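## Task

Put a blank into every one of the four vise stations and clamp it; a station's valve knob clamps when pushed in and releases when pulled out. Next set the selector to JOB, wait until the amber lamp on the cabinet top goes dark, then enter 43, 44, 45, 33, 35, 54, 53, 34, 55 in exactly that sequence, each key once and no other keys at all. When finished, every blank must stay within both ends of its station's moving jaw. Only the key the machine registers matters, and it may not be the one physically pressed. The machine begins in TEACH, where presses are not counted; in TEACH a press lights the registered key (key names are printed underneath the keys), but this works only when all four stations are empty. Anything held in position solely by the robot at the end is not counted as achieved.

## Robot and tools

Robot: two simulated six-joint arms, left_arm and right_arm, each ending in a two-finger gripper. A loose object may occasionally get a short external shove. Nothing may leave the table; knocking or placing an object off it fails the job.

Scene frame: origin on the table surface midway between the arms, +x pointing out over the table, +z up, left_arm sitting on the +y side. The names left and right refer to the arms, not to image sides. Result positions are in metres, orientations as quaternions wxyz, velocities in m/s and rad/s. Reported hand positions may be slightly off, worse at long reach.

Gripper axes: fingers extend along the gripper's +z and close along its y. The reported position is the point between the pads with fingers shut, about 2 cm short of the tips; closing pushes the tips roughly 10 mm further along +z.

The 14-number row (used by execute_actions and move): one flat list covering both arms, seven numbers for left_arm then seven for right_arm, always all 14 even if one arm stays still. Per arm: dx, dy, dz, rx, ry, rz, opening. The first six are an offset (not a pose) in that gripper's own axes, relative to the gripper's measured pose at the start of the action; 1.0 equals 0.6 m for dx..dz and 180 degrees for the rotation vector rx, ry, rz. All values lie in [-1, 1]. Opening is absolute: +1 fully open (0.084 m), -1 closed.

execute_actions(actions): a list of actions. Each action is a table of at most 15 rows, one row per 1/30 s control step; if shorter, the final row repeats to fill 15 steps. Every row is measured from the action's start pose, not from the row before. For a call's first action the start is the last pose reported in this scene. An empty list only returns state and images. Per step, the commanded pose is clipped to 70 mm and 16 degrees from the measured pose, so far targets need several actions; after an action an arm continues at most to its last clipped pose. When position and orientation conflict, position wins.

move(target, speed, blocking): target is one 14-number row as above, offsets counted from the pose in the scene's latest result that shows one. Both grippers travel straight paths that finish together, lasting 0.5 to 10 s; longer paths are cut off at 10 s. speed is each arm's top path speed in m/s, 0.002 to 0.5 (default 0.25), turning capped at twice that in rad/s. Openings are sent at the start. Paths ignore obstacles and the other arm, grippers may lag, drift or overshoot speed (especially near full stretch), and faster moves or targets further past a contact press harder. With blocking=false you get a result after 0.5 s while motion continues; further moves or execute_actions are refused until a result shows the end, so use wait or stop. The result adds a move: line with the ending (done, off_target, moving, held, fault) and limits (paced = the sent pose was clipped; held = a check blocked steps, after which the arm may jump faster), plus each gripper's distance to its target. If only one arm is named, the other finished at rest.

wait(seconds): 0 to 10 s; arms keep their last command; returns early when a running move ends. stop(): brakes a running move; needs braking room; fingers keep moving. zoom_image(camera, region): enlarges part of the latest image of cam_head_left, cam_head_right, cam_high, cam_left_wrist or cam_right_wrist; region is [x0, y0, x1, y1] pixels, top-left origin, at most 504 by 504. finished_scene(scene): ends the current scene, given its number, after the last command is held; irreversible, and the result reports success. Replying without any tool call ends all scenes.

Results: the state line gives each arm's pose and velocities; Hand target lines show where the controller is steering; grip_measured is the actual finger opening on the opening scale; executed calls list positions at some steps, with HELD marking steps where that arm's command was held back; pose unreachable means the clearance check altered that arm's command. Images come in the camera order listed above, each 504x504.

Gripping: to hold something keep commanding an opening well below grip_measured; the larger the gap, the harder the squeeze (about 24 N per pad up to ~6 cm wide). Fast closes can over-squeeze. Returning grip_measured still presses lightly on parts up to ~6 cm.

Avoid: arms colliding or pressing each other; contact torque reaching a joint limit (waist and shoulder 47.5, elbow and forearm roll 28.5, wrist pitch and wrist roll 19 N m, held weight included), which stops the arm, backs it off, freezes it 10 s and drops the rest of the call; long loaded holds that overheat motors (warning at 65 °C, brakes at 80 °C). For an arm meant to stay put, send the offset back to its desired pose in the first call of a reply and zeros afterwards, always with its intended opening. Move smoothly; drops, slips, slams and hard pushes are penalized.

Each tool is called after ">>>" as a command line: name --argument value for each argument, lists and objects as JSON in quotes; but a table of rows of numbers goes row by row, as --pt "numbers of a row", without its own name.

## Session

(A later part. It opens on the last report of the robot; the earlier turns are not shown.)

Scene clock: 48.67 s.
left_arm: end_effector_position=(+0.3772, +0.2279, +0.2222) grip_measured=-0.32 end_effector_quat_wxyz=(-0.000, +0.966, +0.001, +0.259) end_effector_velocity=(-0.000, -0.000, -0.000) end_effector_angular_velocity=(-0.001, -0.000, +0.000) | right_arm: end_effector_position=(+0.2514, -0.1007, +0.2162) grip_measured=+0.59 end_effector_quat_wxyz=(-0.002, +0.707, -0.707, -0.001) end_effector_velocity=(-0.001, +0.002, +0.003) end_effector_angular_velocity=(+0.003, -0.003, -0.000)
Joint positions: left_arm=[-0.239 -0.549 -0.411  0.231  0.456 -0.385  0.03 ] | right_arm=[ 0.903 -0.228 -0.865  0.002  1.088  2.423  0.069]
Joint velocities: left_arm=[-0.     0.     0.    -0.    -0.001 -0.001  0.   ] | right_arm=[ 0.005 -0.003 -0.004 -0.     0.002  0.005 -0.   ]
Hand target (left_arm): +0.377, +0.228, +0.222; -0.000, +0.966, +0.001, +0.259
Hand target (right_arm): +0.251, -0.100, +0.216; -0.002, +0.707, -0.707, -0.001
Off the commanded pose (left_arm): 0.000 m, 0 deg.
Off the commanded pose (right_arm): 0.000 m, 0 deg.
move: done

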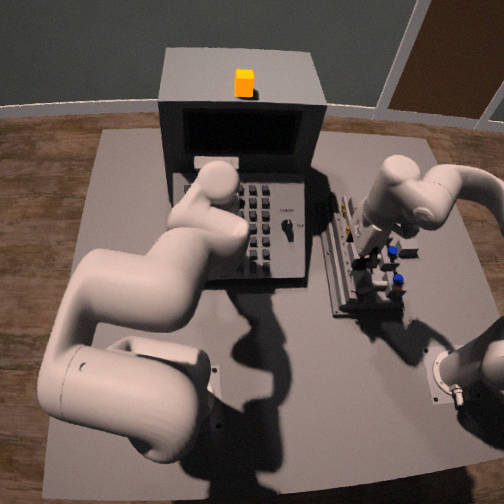

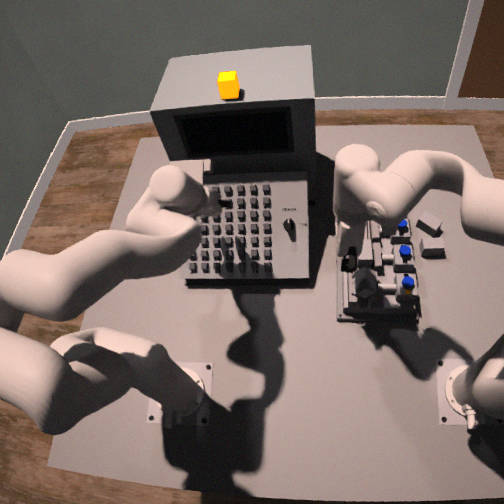

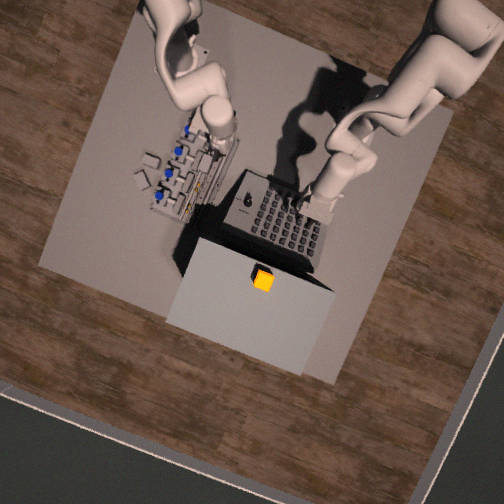

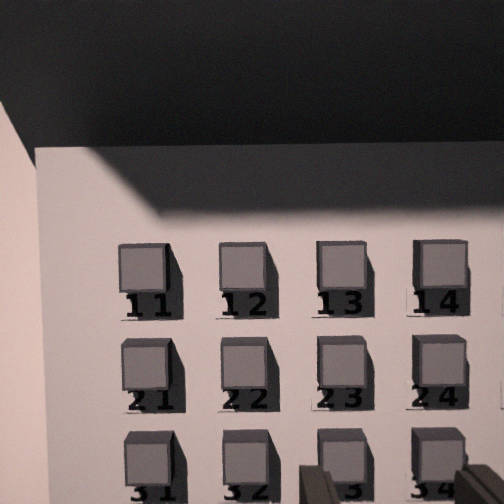

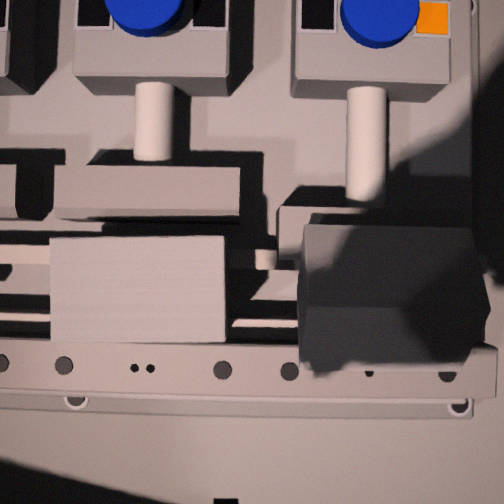

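>>> move --target '[0,0,0,0,0,0,-0.3,0.2705,-0.1165,0.105,0,0,0,-1]' --speed 0.3

>>> move --target '[0,0,0,0,0,0,-0.3,0,0,0.054,0,0,0,-1]' --speed 0.08

>>> move --target '[0,0,0,0,0,0,-0.3,0,0,-0.055,0,0,0,-1]'

>>> move --target '[0,0,0,0,0,0,-0.3,0,0.142,0,0,0,0,0]'

>>> move --target '[0,0,0,0,0,0,-0.3,0,0,0.08,0,0,0,0]' --speed 0.12

Scene clock: 51.23 s.
left_arm: end_effector_position=(+0.3772, +0.2279, +0.2222) grip_measured=-0.32 end_effector_quat_wxyz=(-0.000, +0.966, +0.001, +0.259) end_effector_velocity=(+0.000, -0.000, +0.001) end_effector_angular_velocity=(-0.000, -0.002, -0.000) | right_arm: end_effector_position=(+0.3213, -0.2627, +0.1527) grip_measured=-1.00 end_effector_quat_wxyz=(-0.002, +0.707, -0.707, -0.000) end_effector_velocity=(+0.001, -0.002, -0.001) end_effector_angular_velocity=(+0.001, +0.002, -0.000)
Joint positions: left_arm=[-0.239 -0.549 -0.411  0.231  0.456 -0.385  0.03 ] | right_arm=[ 0.452 -0.286 -0.618  0.003  0.9    1.971  0.   ]
Joint velocities: left_arm=[-0.    -0.001 -0.     0.    -0.001  0.    -0.   ] | right_arm=[-0.008  0.005 -0.     0.002 -0.003 -0.009  0.   ]
Hand target (left_arm): +0.377, +0.228, +0.222; -0.000, +0.966, +0.001, +0.259
Hand target (right_arm): +0.321, -0.263, +0.152; -0.002, +0.707, -0.707, -0.001
Off the commanded pose (left_arm): 0.000 m, 0 deg.
Off the commanded pose (right_arm): 0.000 m, 0 deg.
move: done

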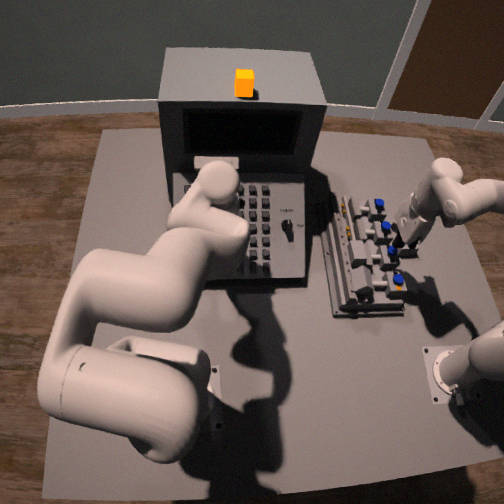

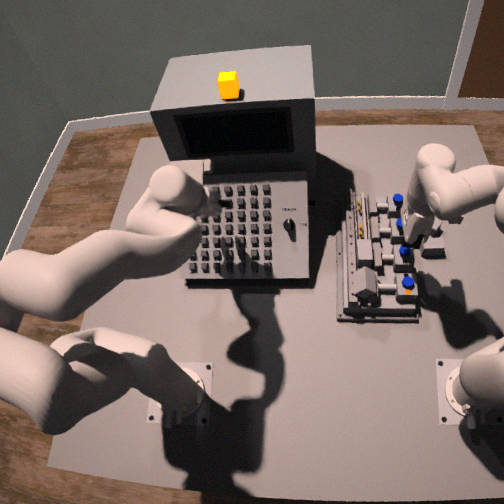

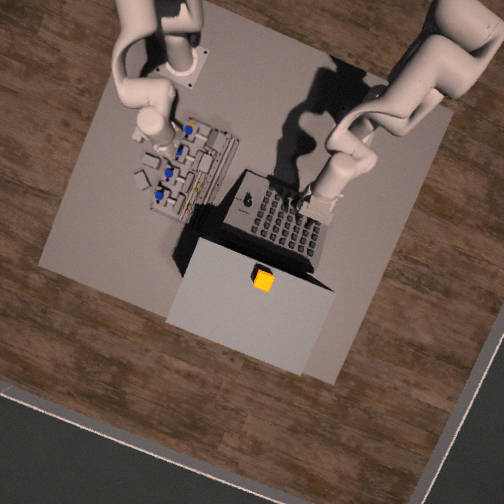

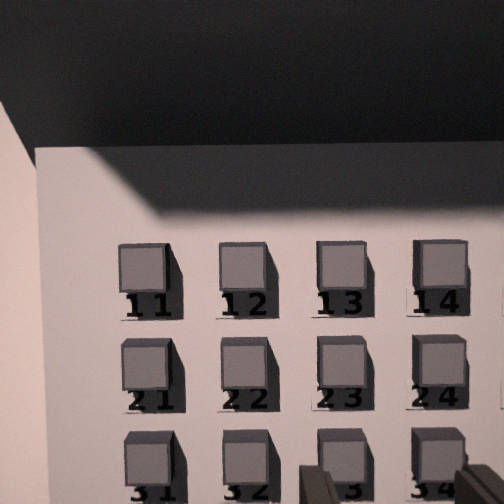

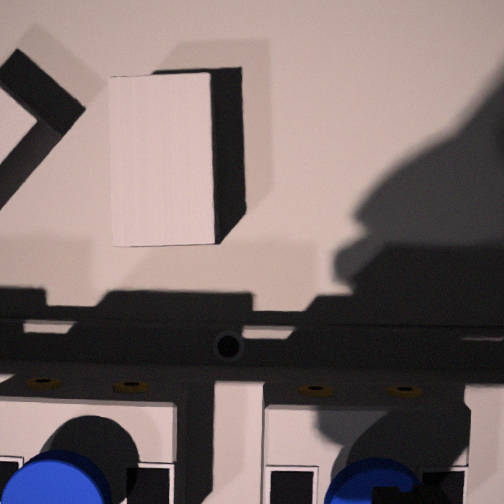

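Scene clock: 52.13 s.
left_arm: end_effector_position=(+0.3772, +0.2279, +0.2222) grip_measured=-0.32 end_effector_quat_wxyz=(-0.000, +0.966, +0.001, +0.259) end_effector_velocity=(+0.000, -0.000, +0.000) end_effector_angular_velocity=(-0.000, -0.001, -0.000) | right_arm: end_effector_position=(+0.3214, -0.2625, +0.1207) grip_measured=-1.00 end_effector_quat_wxyz=(-0.002, +0.707, -0.707, -0.000) end_effector_velocity=(-0.001, +0.000, -0.003) end_effector_angular_velocity=(-0.000, +0.003, -0.001)
Joint positions: left_arm=[-0.239 -0.549 -0.411  0.231  0.456 -0.385  0.03 ] | right_arm=[ 0.452 -0.223 -0.573  0.003  0.792  1.971  0.   ]
Joint velocities: left_arm=[-0.     0.    -0.001  0.    -0.     0.     0.   ] | right_arm=[ 0.     0.006  0.003  0.001 -0.006  0.     0.   ]
Hand target (left_arm): +0.377, +0.228, +0.222; -0.000, +0.966, +0.001, +0.259
Hand target (right_arm): +0.321, -0.263, +0.120; -0.002, +0.707, -0.707, -0.000
Off the commanded pose (left_arm): 0.000 m, 0 deg.
Off the commanded pose (right_arm): 0.000 m, 0 deg.
move: done

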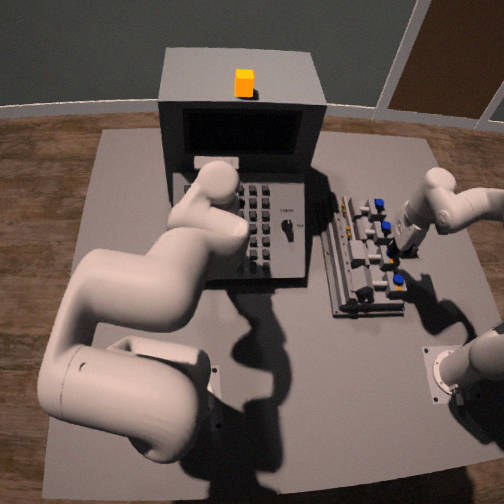

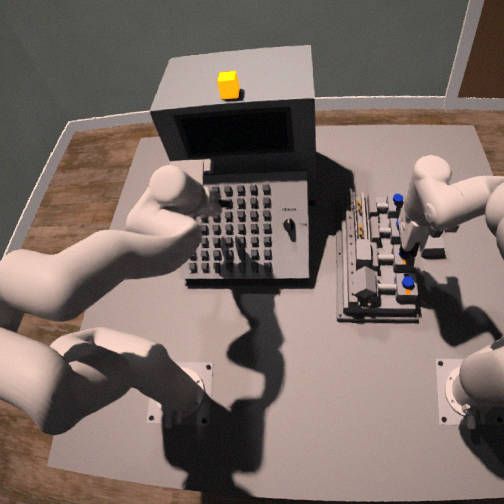

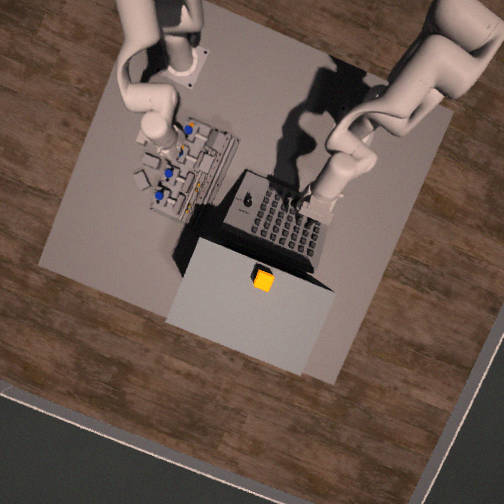

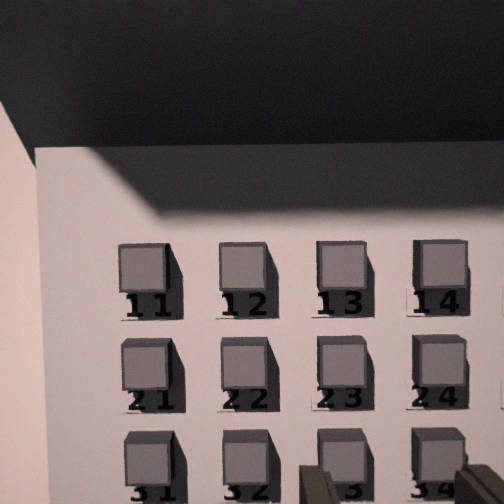

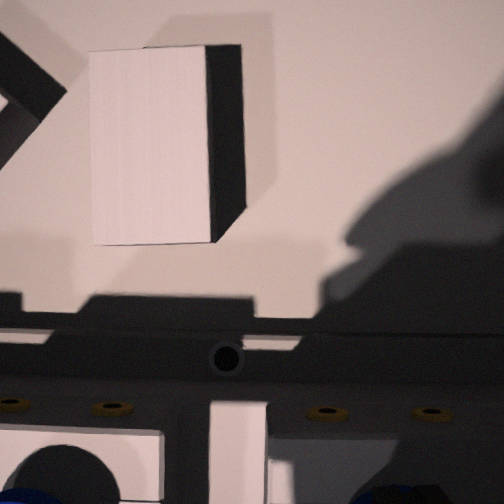

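Scene clock: 52.97 s.
left_arm: end_effector_position=(+0.3772, +0.2279, +0.2222) grip_measured=-0.32 end_effector_quat_wxyz=(-0.000, +0.966, +0.001, +0.259) end_effector_velocity=(+0.000, +0.000, +0.000) end_effector_angular_velocity=(-0.002, -0.000, +0.002) | right_arm: end_effector_position=(+0.3212, -0.2627, +0.1533) grip_measured=-1.00 end_effector_quat_wxyz=(-0.002, +0.707, -0.707, -0.000) end_effector_velocity=(+0.000, +0.000, +0.003) end_effector_angular_velocity=(+0.001, -0.002, -0.000)
Joint positions: left_arm=[-0.239 -0.549 -0.411  0.231  0.456 -0.385  0.03 ] | right_arm=[ 0.452 -0.287 -0.619  0.003  0.902  1.971  0.   ]
Joint velocities: left_arm=[ 0.    -0.    -0.    -0.002 -0.    -0.     0.   ] | right_arm=[-0.    -0.005 -0.003  0.     0.007 -0.     0.   ]
Hand target (left_arm): +0.377, +0.228, +0.222; -0.000, +0.966, +0.001, +0.259
Hand target (right_arm): +0.321, -0.263, +0.154; -0.002, +0.707, -0.707, -0.000
Off the commanded pose (left_arm): 0.000 m, 0 deg.
Off the commanded pose (right_arm): 0.000 m, 0 deg.
move: done

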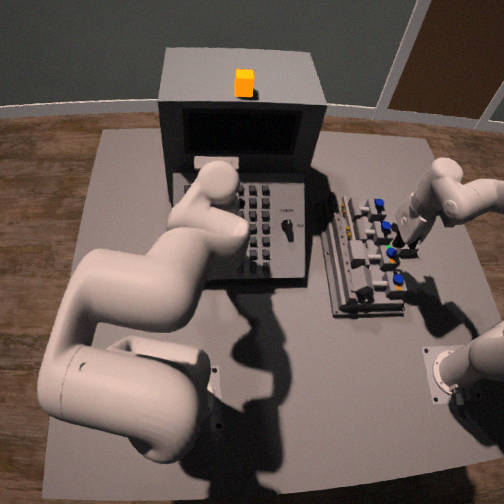

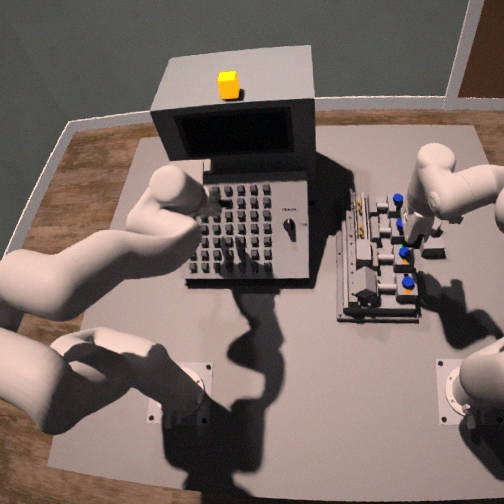

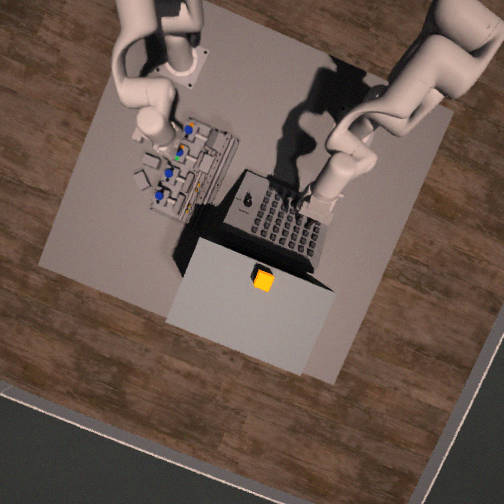

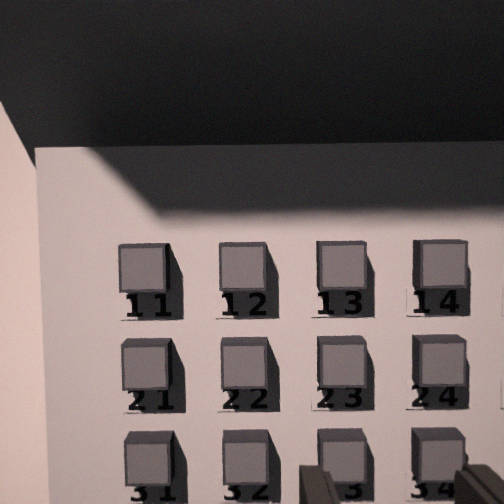

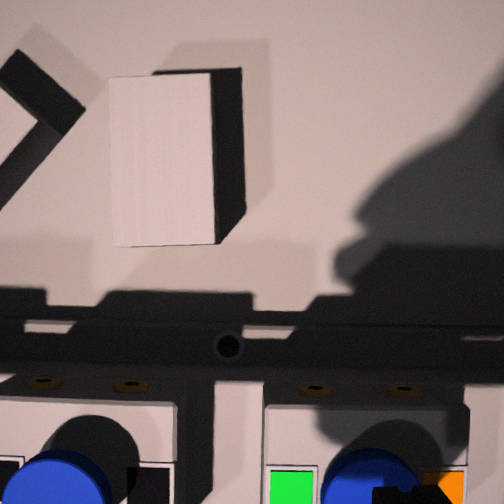

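Scene clock: 53.97 s.
left_arm: end_effector_position=(+0.3772, +0.2279, +0.2222) grip_measured=-0.32 end_effector_quat_wxyz=(-0.000, +0.966, +0.001, +0.259) end_effector_velocity=(-0.000, +0.000, -0.000) end_effector_angular_velocity=(+0.000, +0.001, +0.000) | right_arm: end_effector_position=(+0.2363, -0.2628, +0.1533) grip_measured=-0.01 end_effector_quat_wxyz=(-0.002, +0.707, -0.707, -0.001) end_effector_velocity=(-0.002, -0.000, +0.001) end_effector_angular_velocity=(-0.001, -0.001, +0.001)
Joint positions: left_arm=[-0.239 -0.549 -0.411  0.231  0.456 -0.385  0.03 ] | right_arm=[ 0.567 -0.595 -0.38   0.002  0.972  2.087  0.044]
Joint velocities: left_arm=[ 0.     0.     0.001 -0.    -0.     0.     0.   ] | right_arm=[ 0.004 -0.009  0.004 -0.002  0.005  0.004  0.   ]
Hand target (left_arm): +0.377, +0.228, +0.222; -0.000, +0.966, +0.001, +0.259
Hand target (right_arm): +0.236, -0.263, +0.153; -0.002, +0.707, -0.707, -0.000
Off the commanded pose (left_arm): 0.000 m, 0 deg.
Off the commanded pose (right_arm): 0.000 m, 0 deg.
move: done

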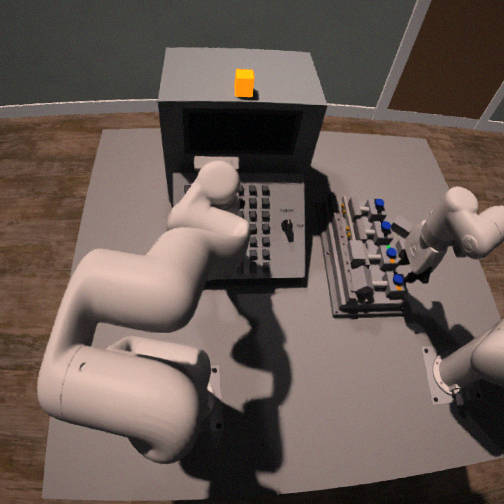

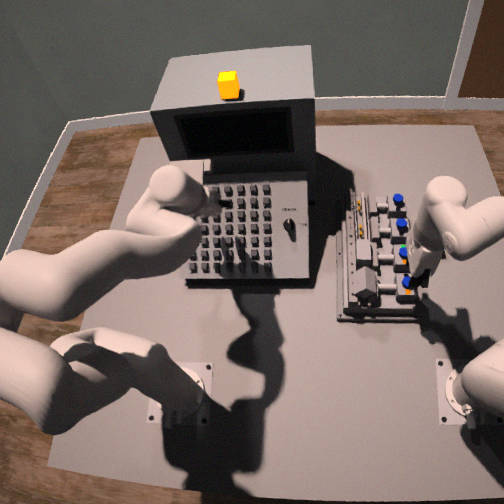

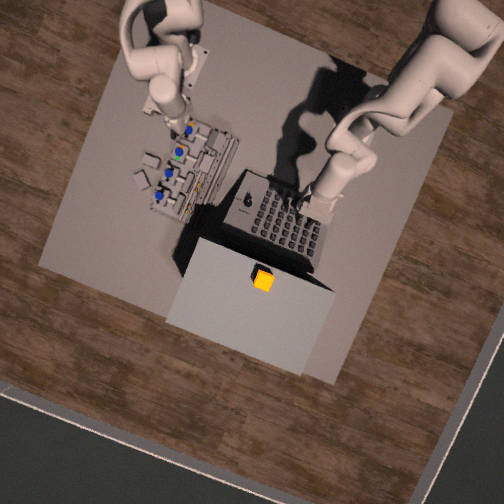

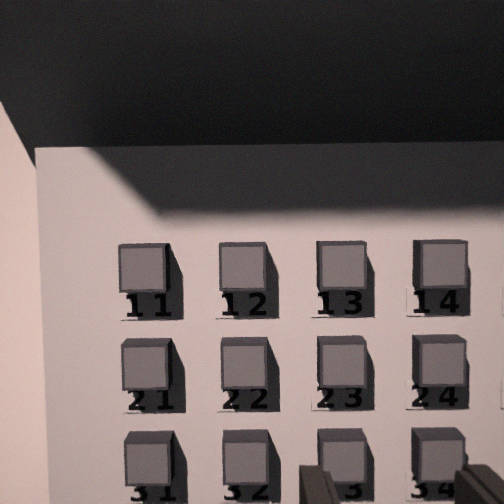

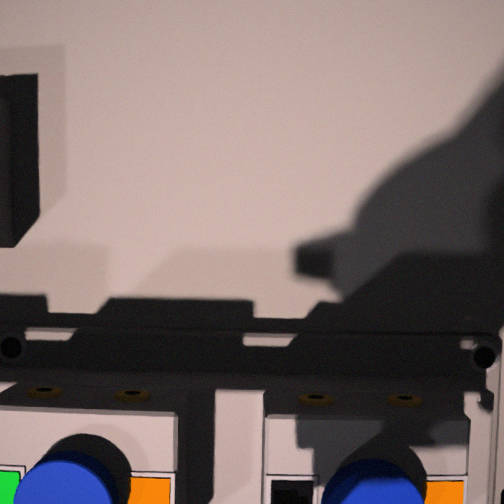

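Scene clock: 54.90 s.
left_arm: end_effector_position=(+0.3772, +0.2279, +0.2222) grip_measured=-0.32 end_effector_quat_wxyz=(-0.000, +0.966, +0.001, +0.259) end_effector_velocity=(-0.000, -0.000, -0.000) end_effector_angular_velocity=(-0.000, +0.001, -0.000) | right_arm: end_effector_position=(+0.2369, -0.2622, +0.1063) grip_measured=-0.01 end_effector_quat_wxyz=(-0.003, +0.707, -0.707, -0.000) end_effector_velocity=(+0.001, +0.001, -0.001) end_effector_angular_velocity=(+0.001, -0.001, +0.000)
Joint positions: left_arm=[-0.239 -0.549 -0.411  0.231  0.456 -0.385  0.03 ] | right_arm=[ 0.568 -0.487 -0.303  0.003  0.784  2.086  0.044]
Joint velocities: left_arm=[-0.001  0.001 -0.    -0.     0.001 -0.     0.   ] | right_arm=[ 0.     0.008 -0.002  0.001 -0.008 -0.     0.   ]
Hand target (left_arm): +0.377, +0.228, +0.222; -0.000, +0.966, +0.001, +0.259
Hand target (right_arm): +0.236, -0.263, +0.105; -0.002, +0.707, -0.707, -0.001
Off the commanded pose (left_arm): 0.000 m, 0 deg.
Off the commanded pose (right_arm): 0.001 m, 0 deg.
move: done

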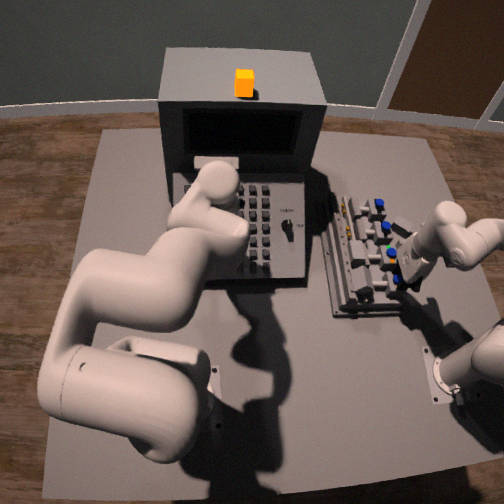

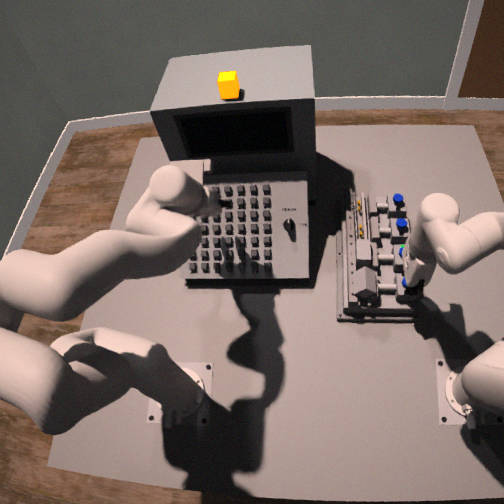

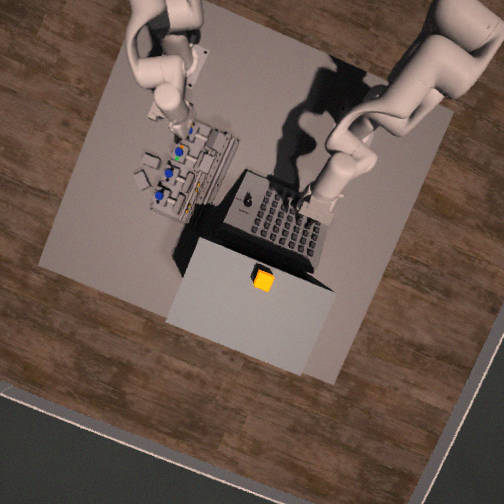

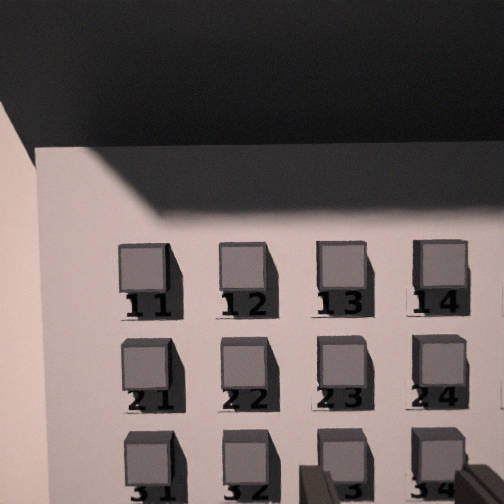

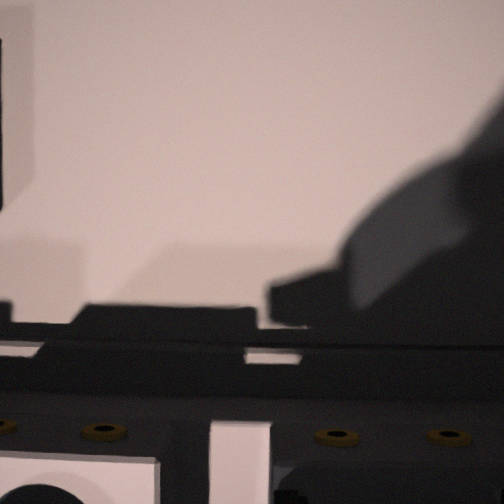

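>>> execute_actions --actions '[[[0,0,0,0,0,0,-0.3,0,0,-0.002,0,0,0,-0.7]],[[0,0,0,0,0,0,-0.3,0,0,-0.005,0,0,0,-0.7],[0,0,0,0,0,0,-0.3,0,0,-0.005,0,0,0,-0.7],[0,0,0,0,0,0,-0.3,0,0,-0.01,0,0,0,-0.7],[0,0,0,0,0,0,-0.3,0,0,-0.01,0,0,0,-0.7],[0,0,0,0,0,0,-0.3,0,0,-0.015,0,0,0,-0.7]],[[0,0,0,0,0,0,-0.3,0,0,0,0,0,0,0]]]'

>>> move --target '[0,0,0,0,0,0,-0.3,0,0,-0.1,0,0,0,0]'

>>> move --target '[0,0,0,0,0,0,-0.3,-0.25,0.04,-0.07,0,0,0,0.6]'

Scene clock: 57.43 s.
left_arm: end_effector_position=(+0.3772, +0.2279, +0.2222) grip_measured=-0.32 end_effector_quat_wxyz=(-0.000, +0.966, +0.001, +0.259) end_effector_velocity=(+0.000, -0.000, +0.001) end_effector_angular_velocity=(-0.002, -0.002, +0.001) | right_arm: end_effector_position=(+0.2360, -0.2625, +0.1153) grip_measured=-0.01 end_effector_quat_wxyz=(-0.002, +0.707, -0.707, -0.001) end_effector_velocity=(+0.001, +0.002, +0.001) end_effector_angular_velocity=(+0.003, -0.004, +0.001)
Joint positions: left_arm=[-0.239 -0.549 -0.411  0.231  0.456 -0.385  0.03 ] | right_arm=[ 0.568 -0.513 -0.315  0.003  0.825  2.087  0.043]
Joint velocities: left_arm=[-0.     0.    -0.001 -0.002 -0.001 -0.    -0.   ] | right_arm=[ 0.002  0.    -0.002  0.001 -0.004  0.     0.001]
Hand target (left_arm): +0.377, +0.228, +0.222; -0.000, +0.966, +0.001, +0.259
Hand target (right_arm): +0.236, -0.262, +0.115; -0.002, +0.708, -0.707, -0.001
Off the commanded pose (left_arm): 0.000 m, 0 deg.
Off the commanded pose (right_arm): 0.000 m, 0 deg.
Step readings (end_effector_position; steps 1 to 15: 1st action; 16 to 30: 2nd action; 31 to 45: 3rd action):
0: left_arm (+0.3772, +0.2279, +0.2222) | right_arm (+0.2366, -0.2623, +0.1058)
1: left_arm (+0.3772, +0.2279, +0.2222) | right_arm (+0.2370, -0.2621, +0.1061)
2: left_arm (+0.3772, +0.2279, +0.2222) | right_arm (+0.2373, -0.2619, +0.1067)
4: left_arm (+0.3772, +0.2279, +0.2222) | right_arm (+0.2365, -0.2619, +0.1071)
8: left_arm (+0.3772, +0.2279, +0.2222) | right_arm (+0.2363, -0.2619, +0.1072)
15: left_arm (+0.3772, +0.2279, +0.2222) | right_arm (+0.2364, -0.2620, +0.1072)
16: left_arm (+0.3772, +0.2279, +0.2222) | right_arm (+0.2364, -0.2620, +0.1072)
17: left_arm (+0.3772, +0.2279, +0.2222) | right_arm (+0.2363, -0.2621, +0.1074)
19: left_arm (+0.3772, +0.2279, +0.2222) | right_arm (+0.2360, -0.2623, +0.1080)
23: left_arm (+0.3772, +0.2279, +0.2222) | right_arm (+0.2361, -0.2622, +0.1126)
30: left_arm (+0.3772, +0.2279, +0.2222) | right_arm (+0.2361, -0.2622, +0.1154)
31: left_arm (+0.3772, +0.2279, +0.2222) | right_arm (+0.2361, -0.2622, +0.1154)
32: left_arm (+0.3772, +0.2279, +0.2222) | right_arm (+0.2361, -0.2623, +0.1154)
34: left_arm (+0.3772, +0.2279, +0.2222) | right_arm (+0.2349, -0.2637, +0.1145)
38: left_arm (+0.3772, +0.2279, +0.2222) | right_arm (+0.2350, -0.2636, +0.1144)
45: end_effector_position above

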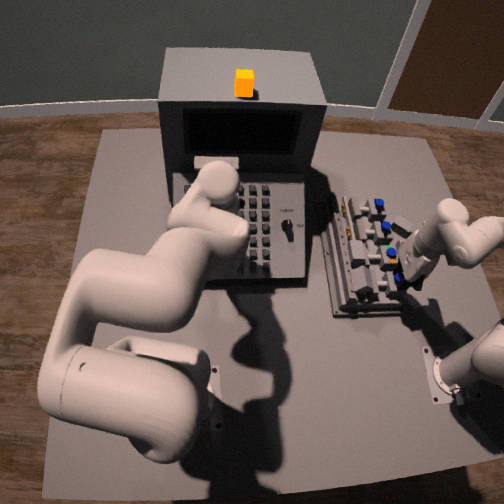

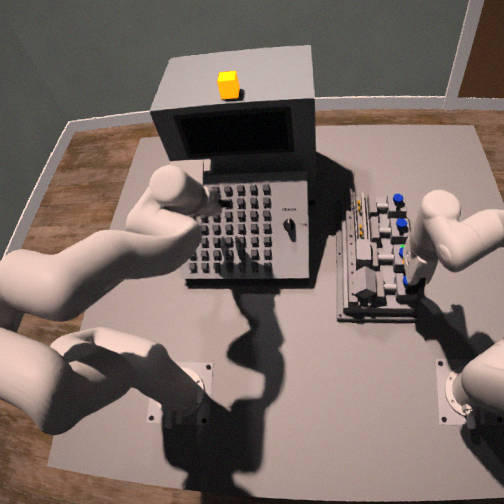

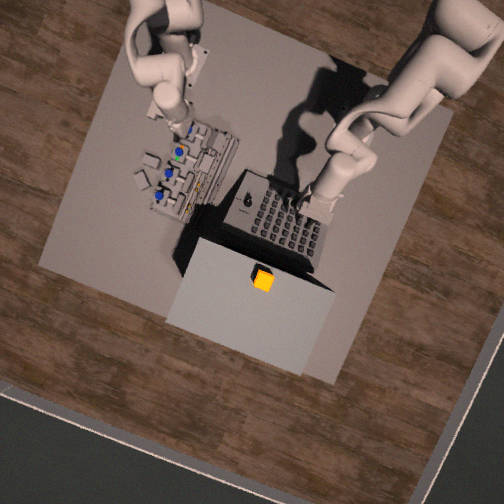

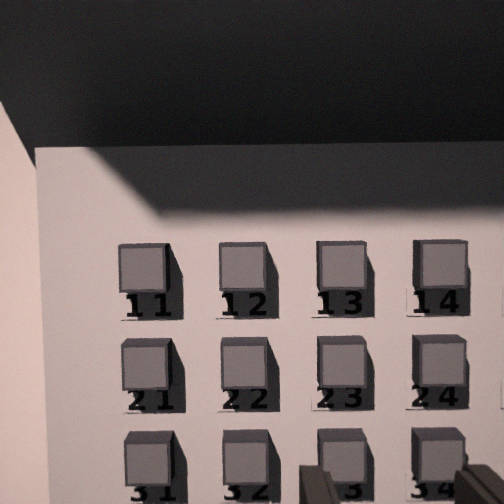

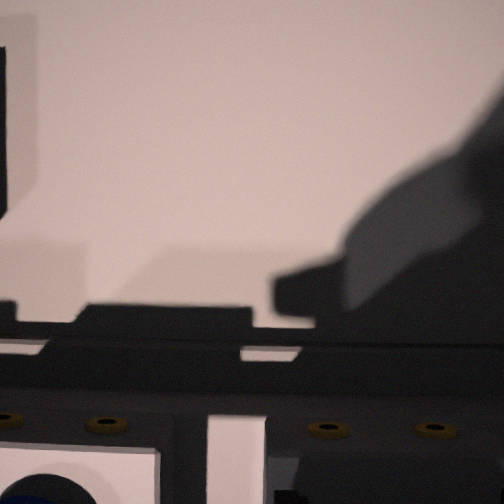

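Scene clock: 58.33 s.
left_arm: end_effector_position=(+0.3772, +0.2279, +0.2222) grip_measured=-0.32 end_effector_quat_wxyz=(-0.000, +0.966, +0.001, +0.259) end_effector_velocity=(-0.000, +0.000, -0.000) end_effector_angular_velocity=(-0.001, +0.000, +0.000) | right_arm: end_effector_position=(+0.2360, -0.2628, +0.1748) grip_measured=-0.01 end_effector_quat_wxyz=(-0.001, +0.707, -0.707, -0.001) end_effector_velocity=(+0.001, +0.000, +0.004) end_effector_angular_velocity=(+0.000, -0.003, +0.001)
Joint positions: left_arm=[-0.239 -0.549 -0.411  0.231  0.456 -0.385  0.03 ] | right_arm=[ 0.567 -0.629 -0.423  0.003  1.05   2.087  0.044]
Joint velocities: left_arm=[ 0.     0.     0.001 -0.001 -0.001  0.    -0.   ] | right_arm=[-0.    -0.004 -0.008 -0.002  0.009 -0.     0.   ]
Hand target (left_arm): +0.377, +0.228, +0.222; -0.000, +0.966, +0.001, +0.259
Hand target (right_arm): +0.236, -0.263, +0.175; -0.002, +0.707, -0.707, -0.001
Off the commanded pose (left_arm): 0.000 m, 0 deg.
Off the commanded pose (right_arm): 0.001 m, 0 deg.
move: done

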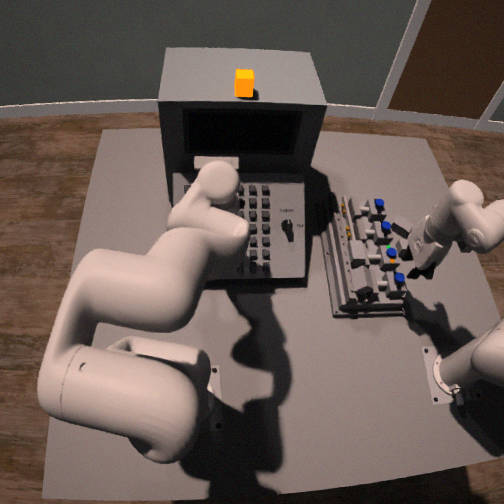

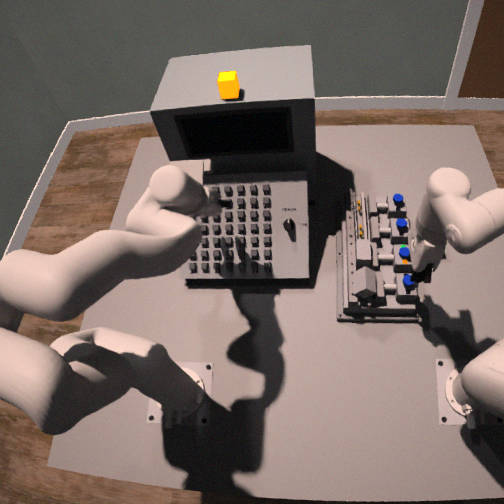

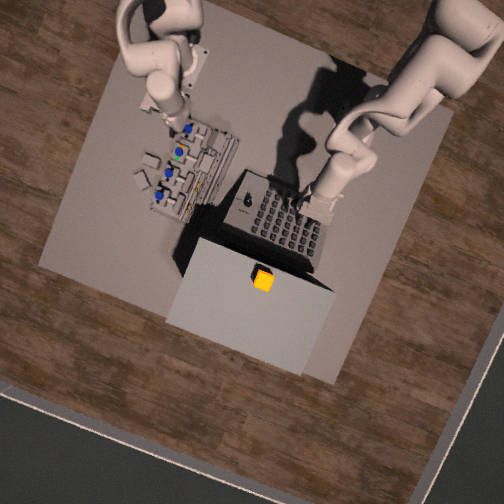

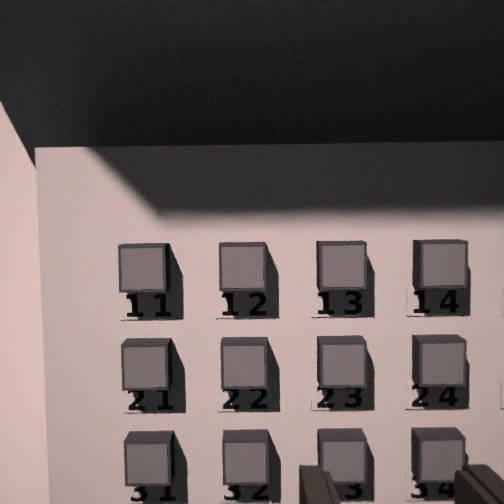

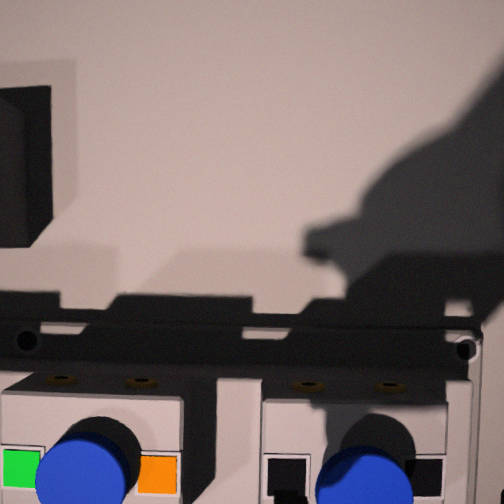

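Scene clock: 59.53 s.
left_arm: end_effector_position=(+0.3772, +0.2279, +0.2222) grip_measured=-0.32 end_effector_quat_wxyz=(-0.000, +0.966, +0.001, +0.259) end_effector_velocity=(-0.000, +0.000, -0.001) end_effector_angular_velocity=(+0.001, +0.002, +0.001) | right_arm: end_effector_position=(+0.2119, -0.1131, +0.2172) grip_measured=+0.59 end_effector_quat_wxyz=(-0.002, +0.707, -0.707, -0.001) end_effector_velocity=(+0.001, +0.003, +0.002) end_effector_angular_velocity=(+0.000, -0.002, +0.000)
Joint positions: left_arm=[-0.239 -0.549 -0.411  0.231  0.456 -0.385  0.03 ] | right_arm=[ 0.961 -0.352 -0.755  0.003  1.102  2.481  0.069]
Joint velocities: left_arm=[ 0.001  0.     0.001  0.001  0.    -0.001 -0.   ] | right_arm=[ 0.004  0.006 -0.01  -0.002  0.002  0.005 -0.   ]
Hand target (left_arm): +0.377, +0.228, +0.222; -0.000, +0.966, +0.001, +0.259
Hand target (right_arm): +0.212, -0.113, +0.217; -0.002, +0.707, -0.707, -0.001
Off the commanded pose (left_arm): 0.000 m, 0 deg.
Off the commanded pose (right_arm): 0.000 m, 0 deg.
move: done

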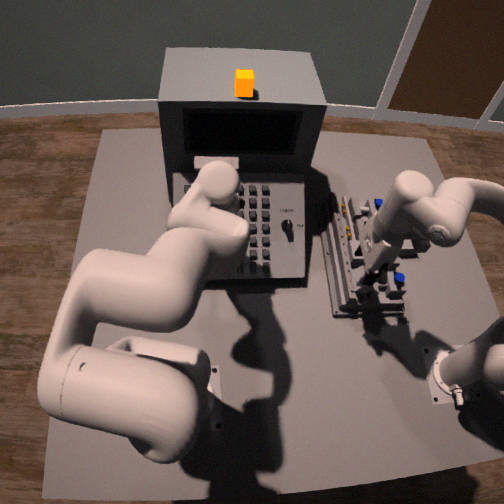

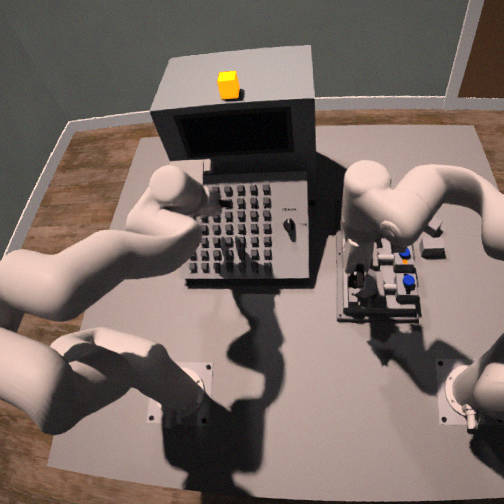

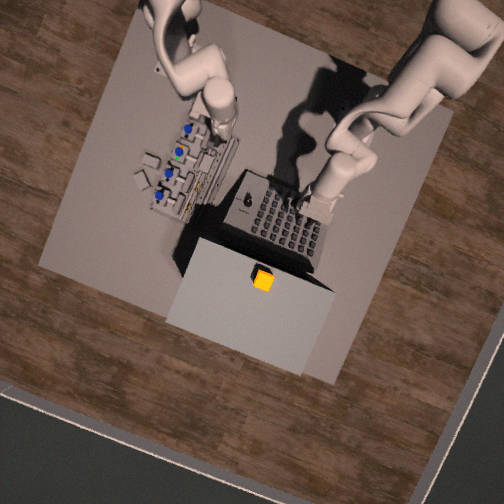

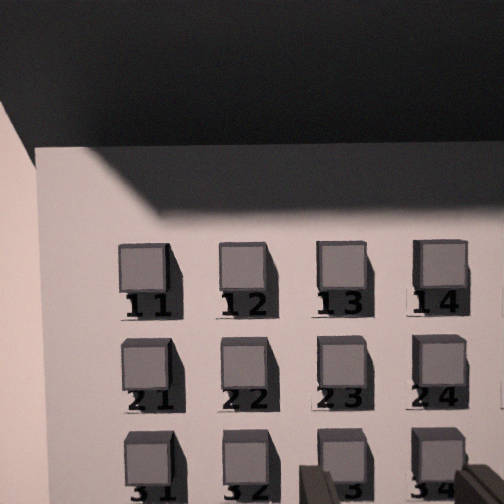

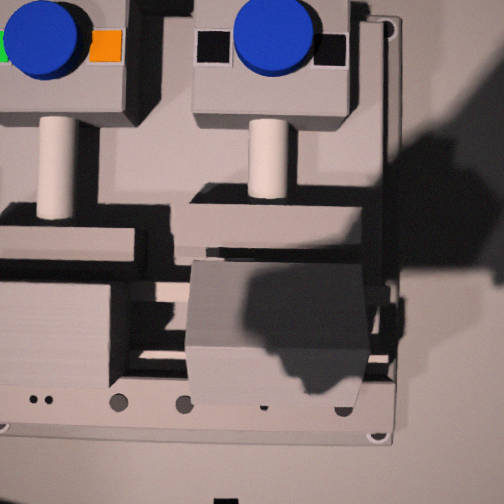

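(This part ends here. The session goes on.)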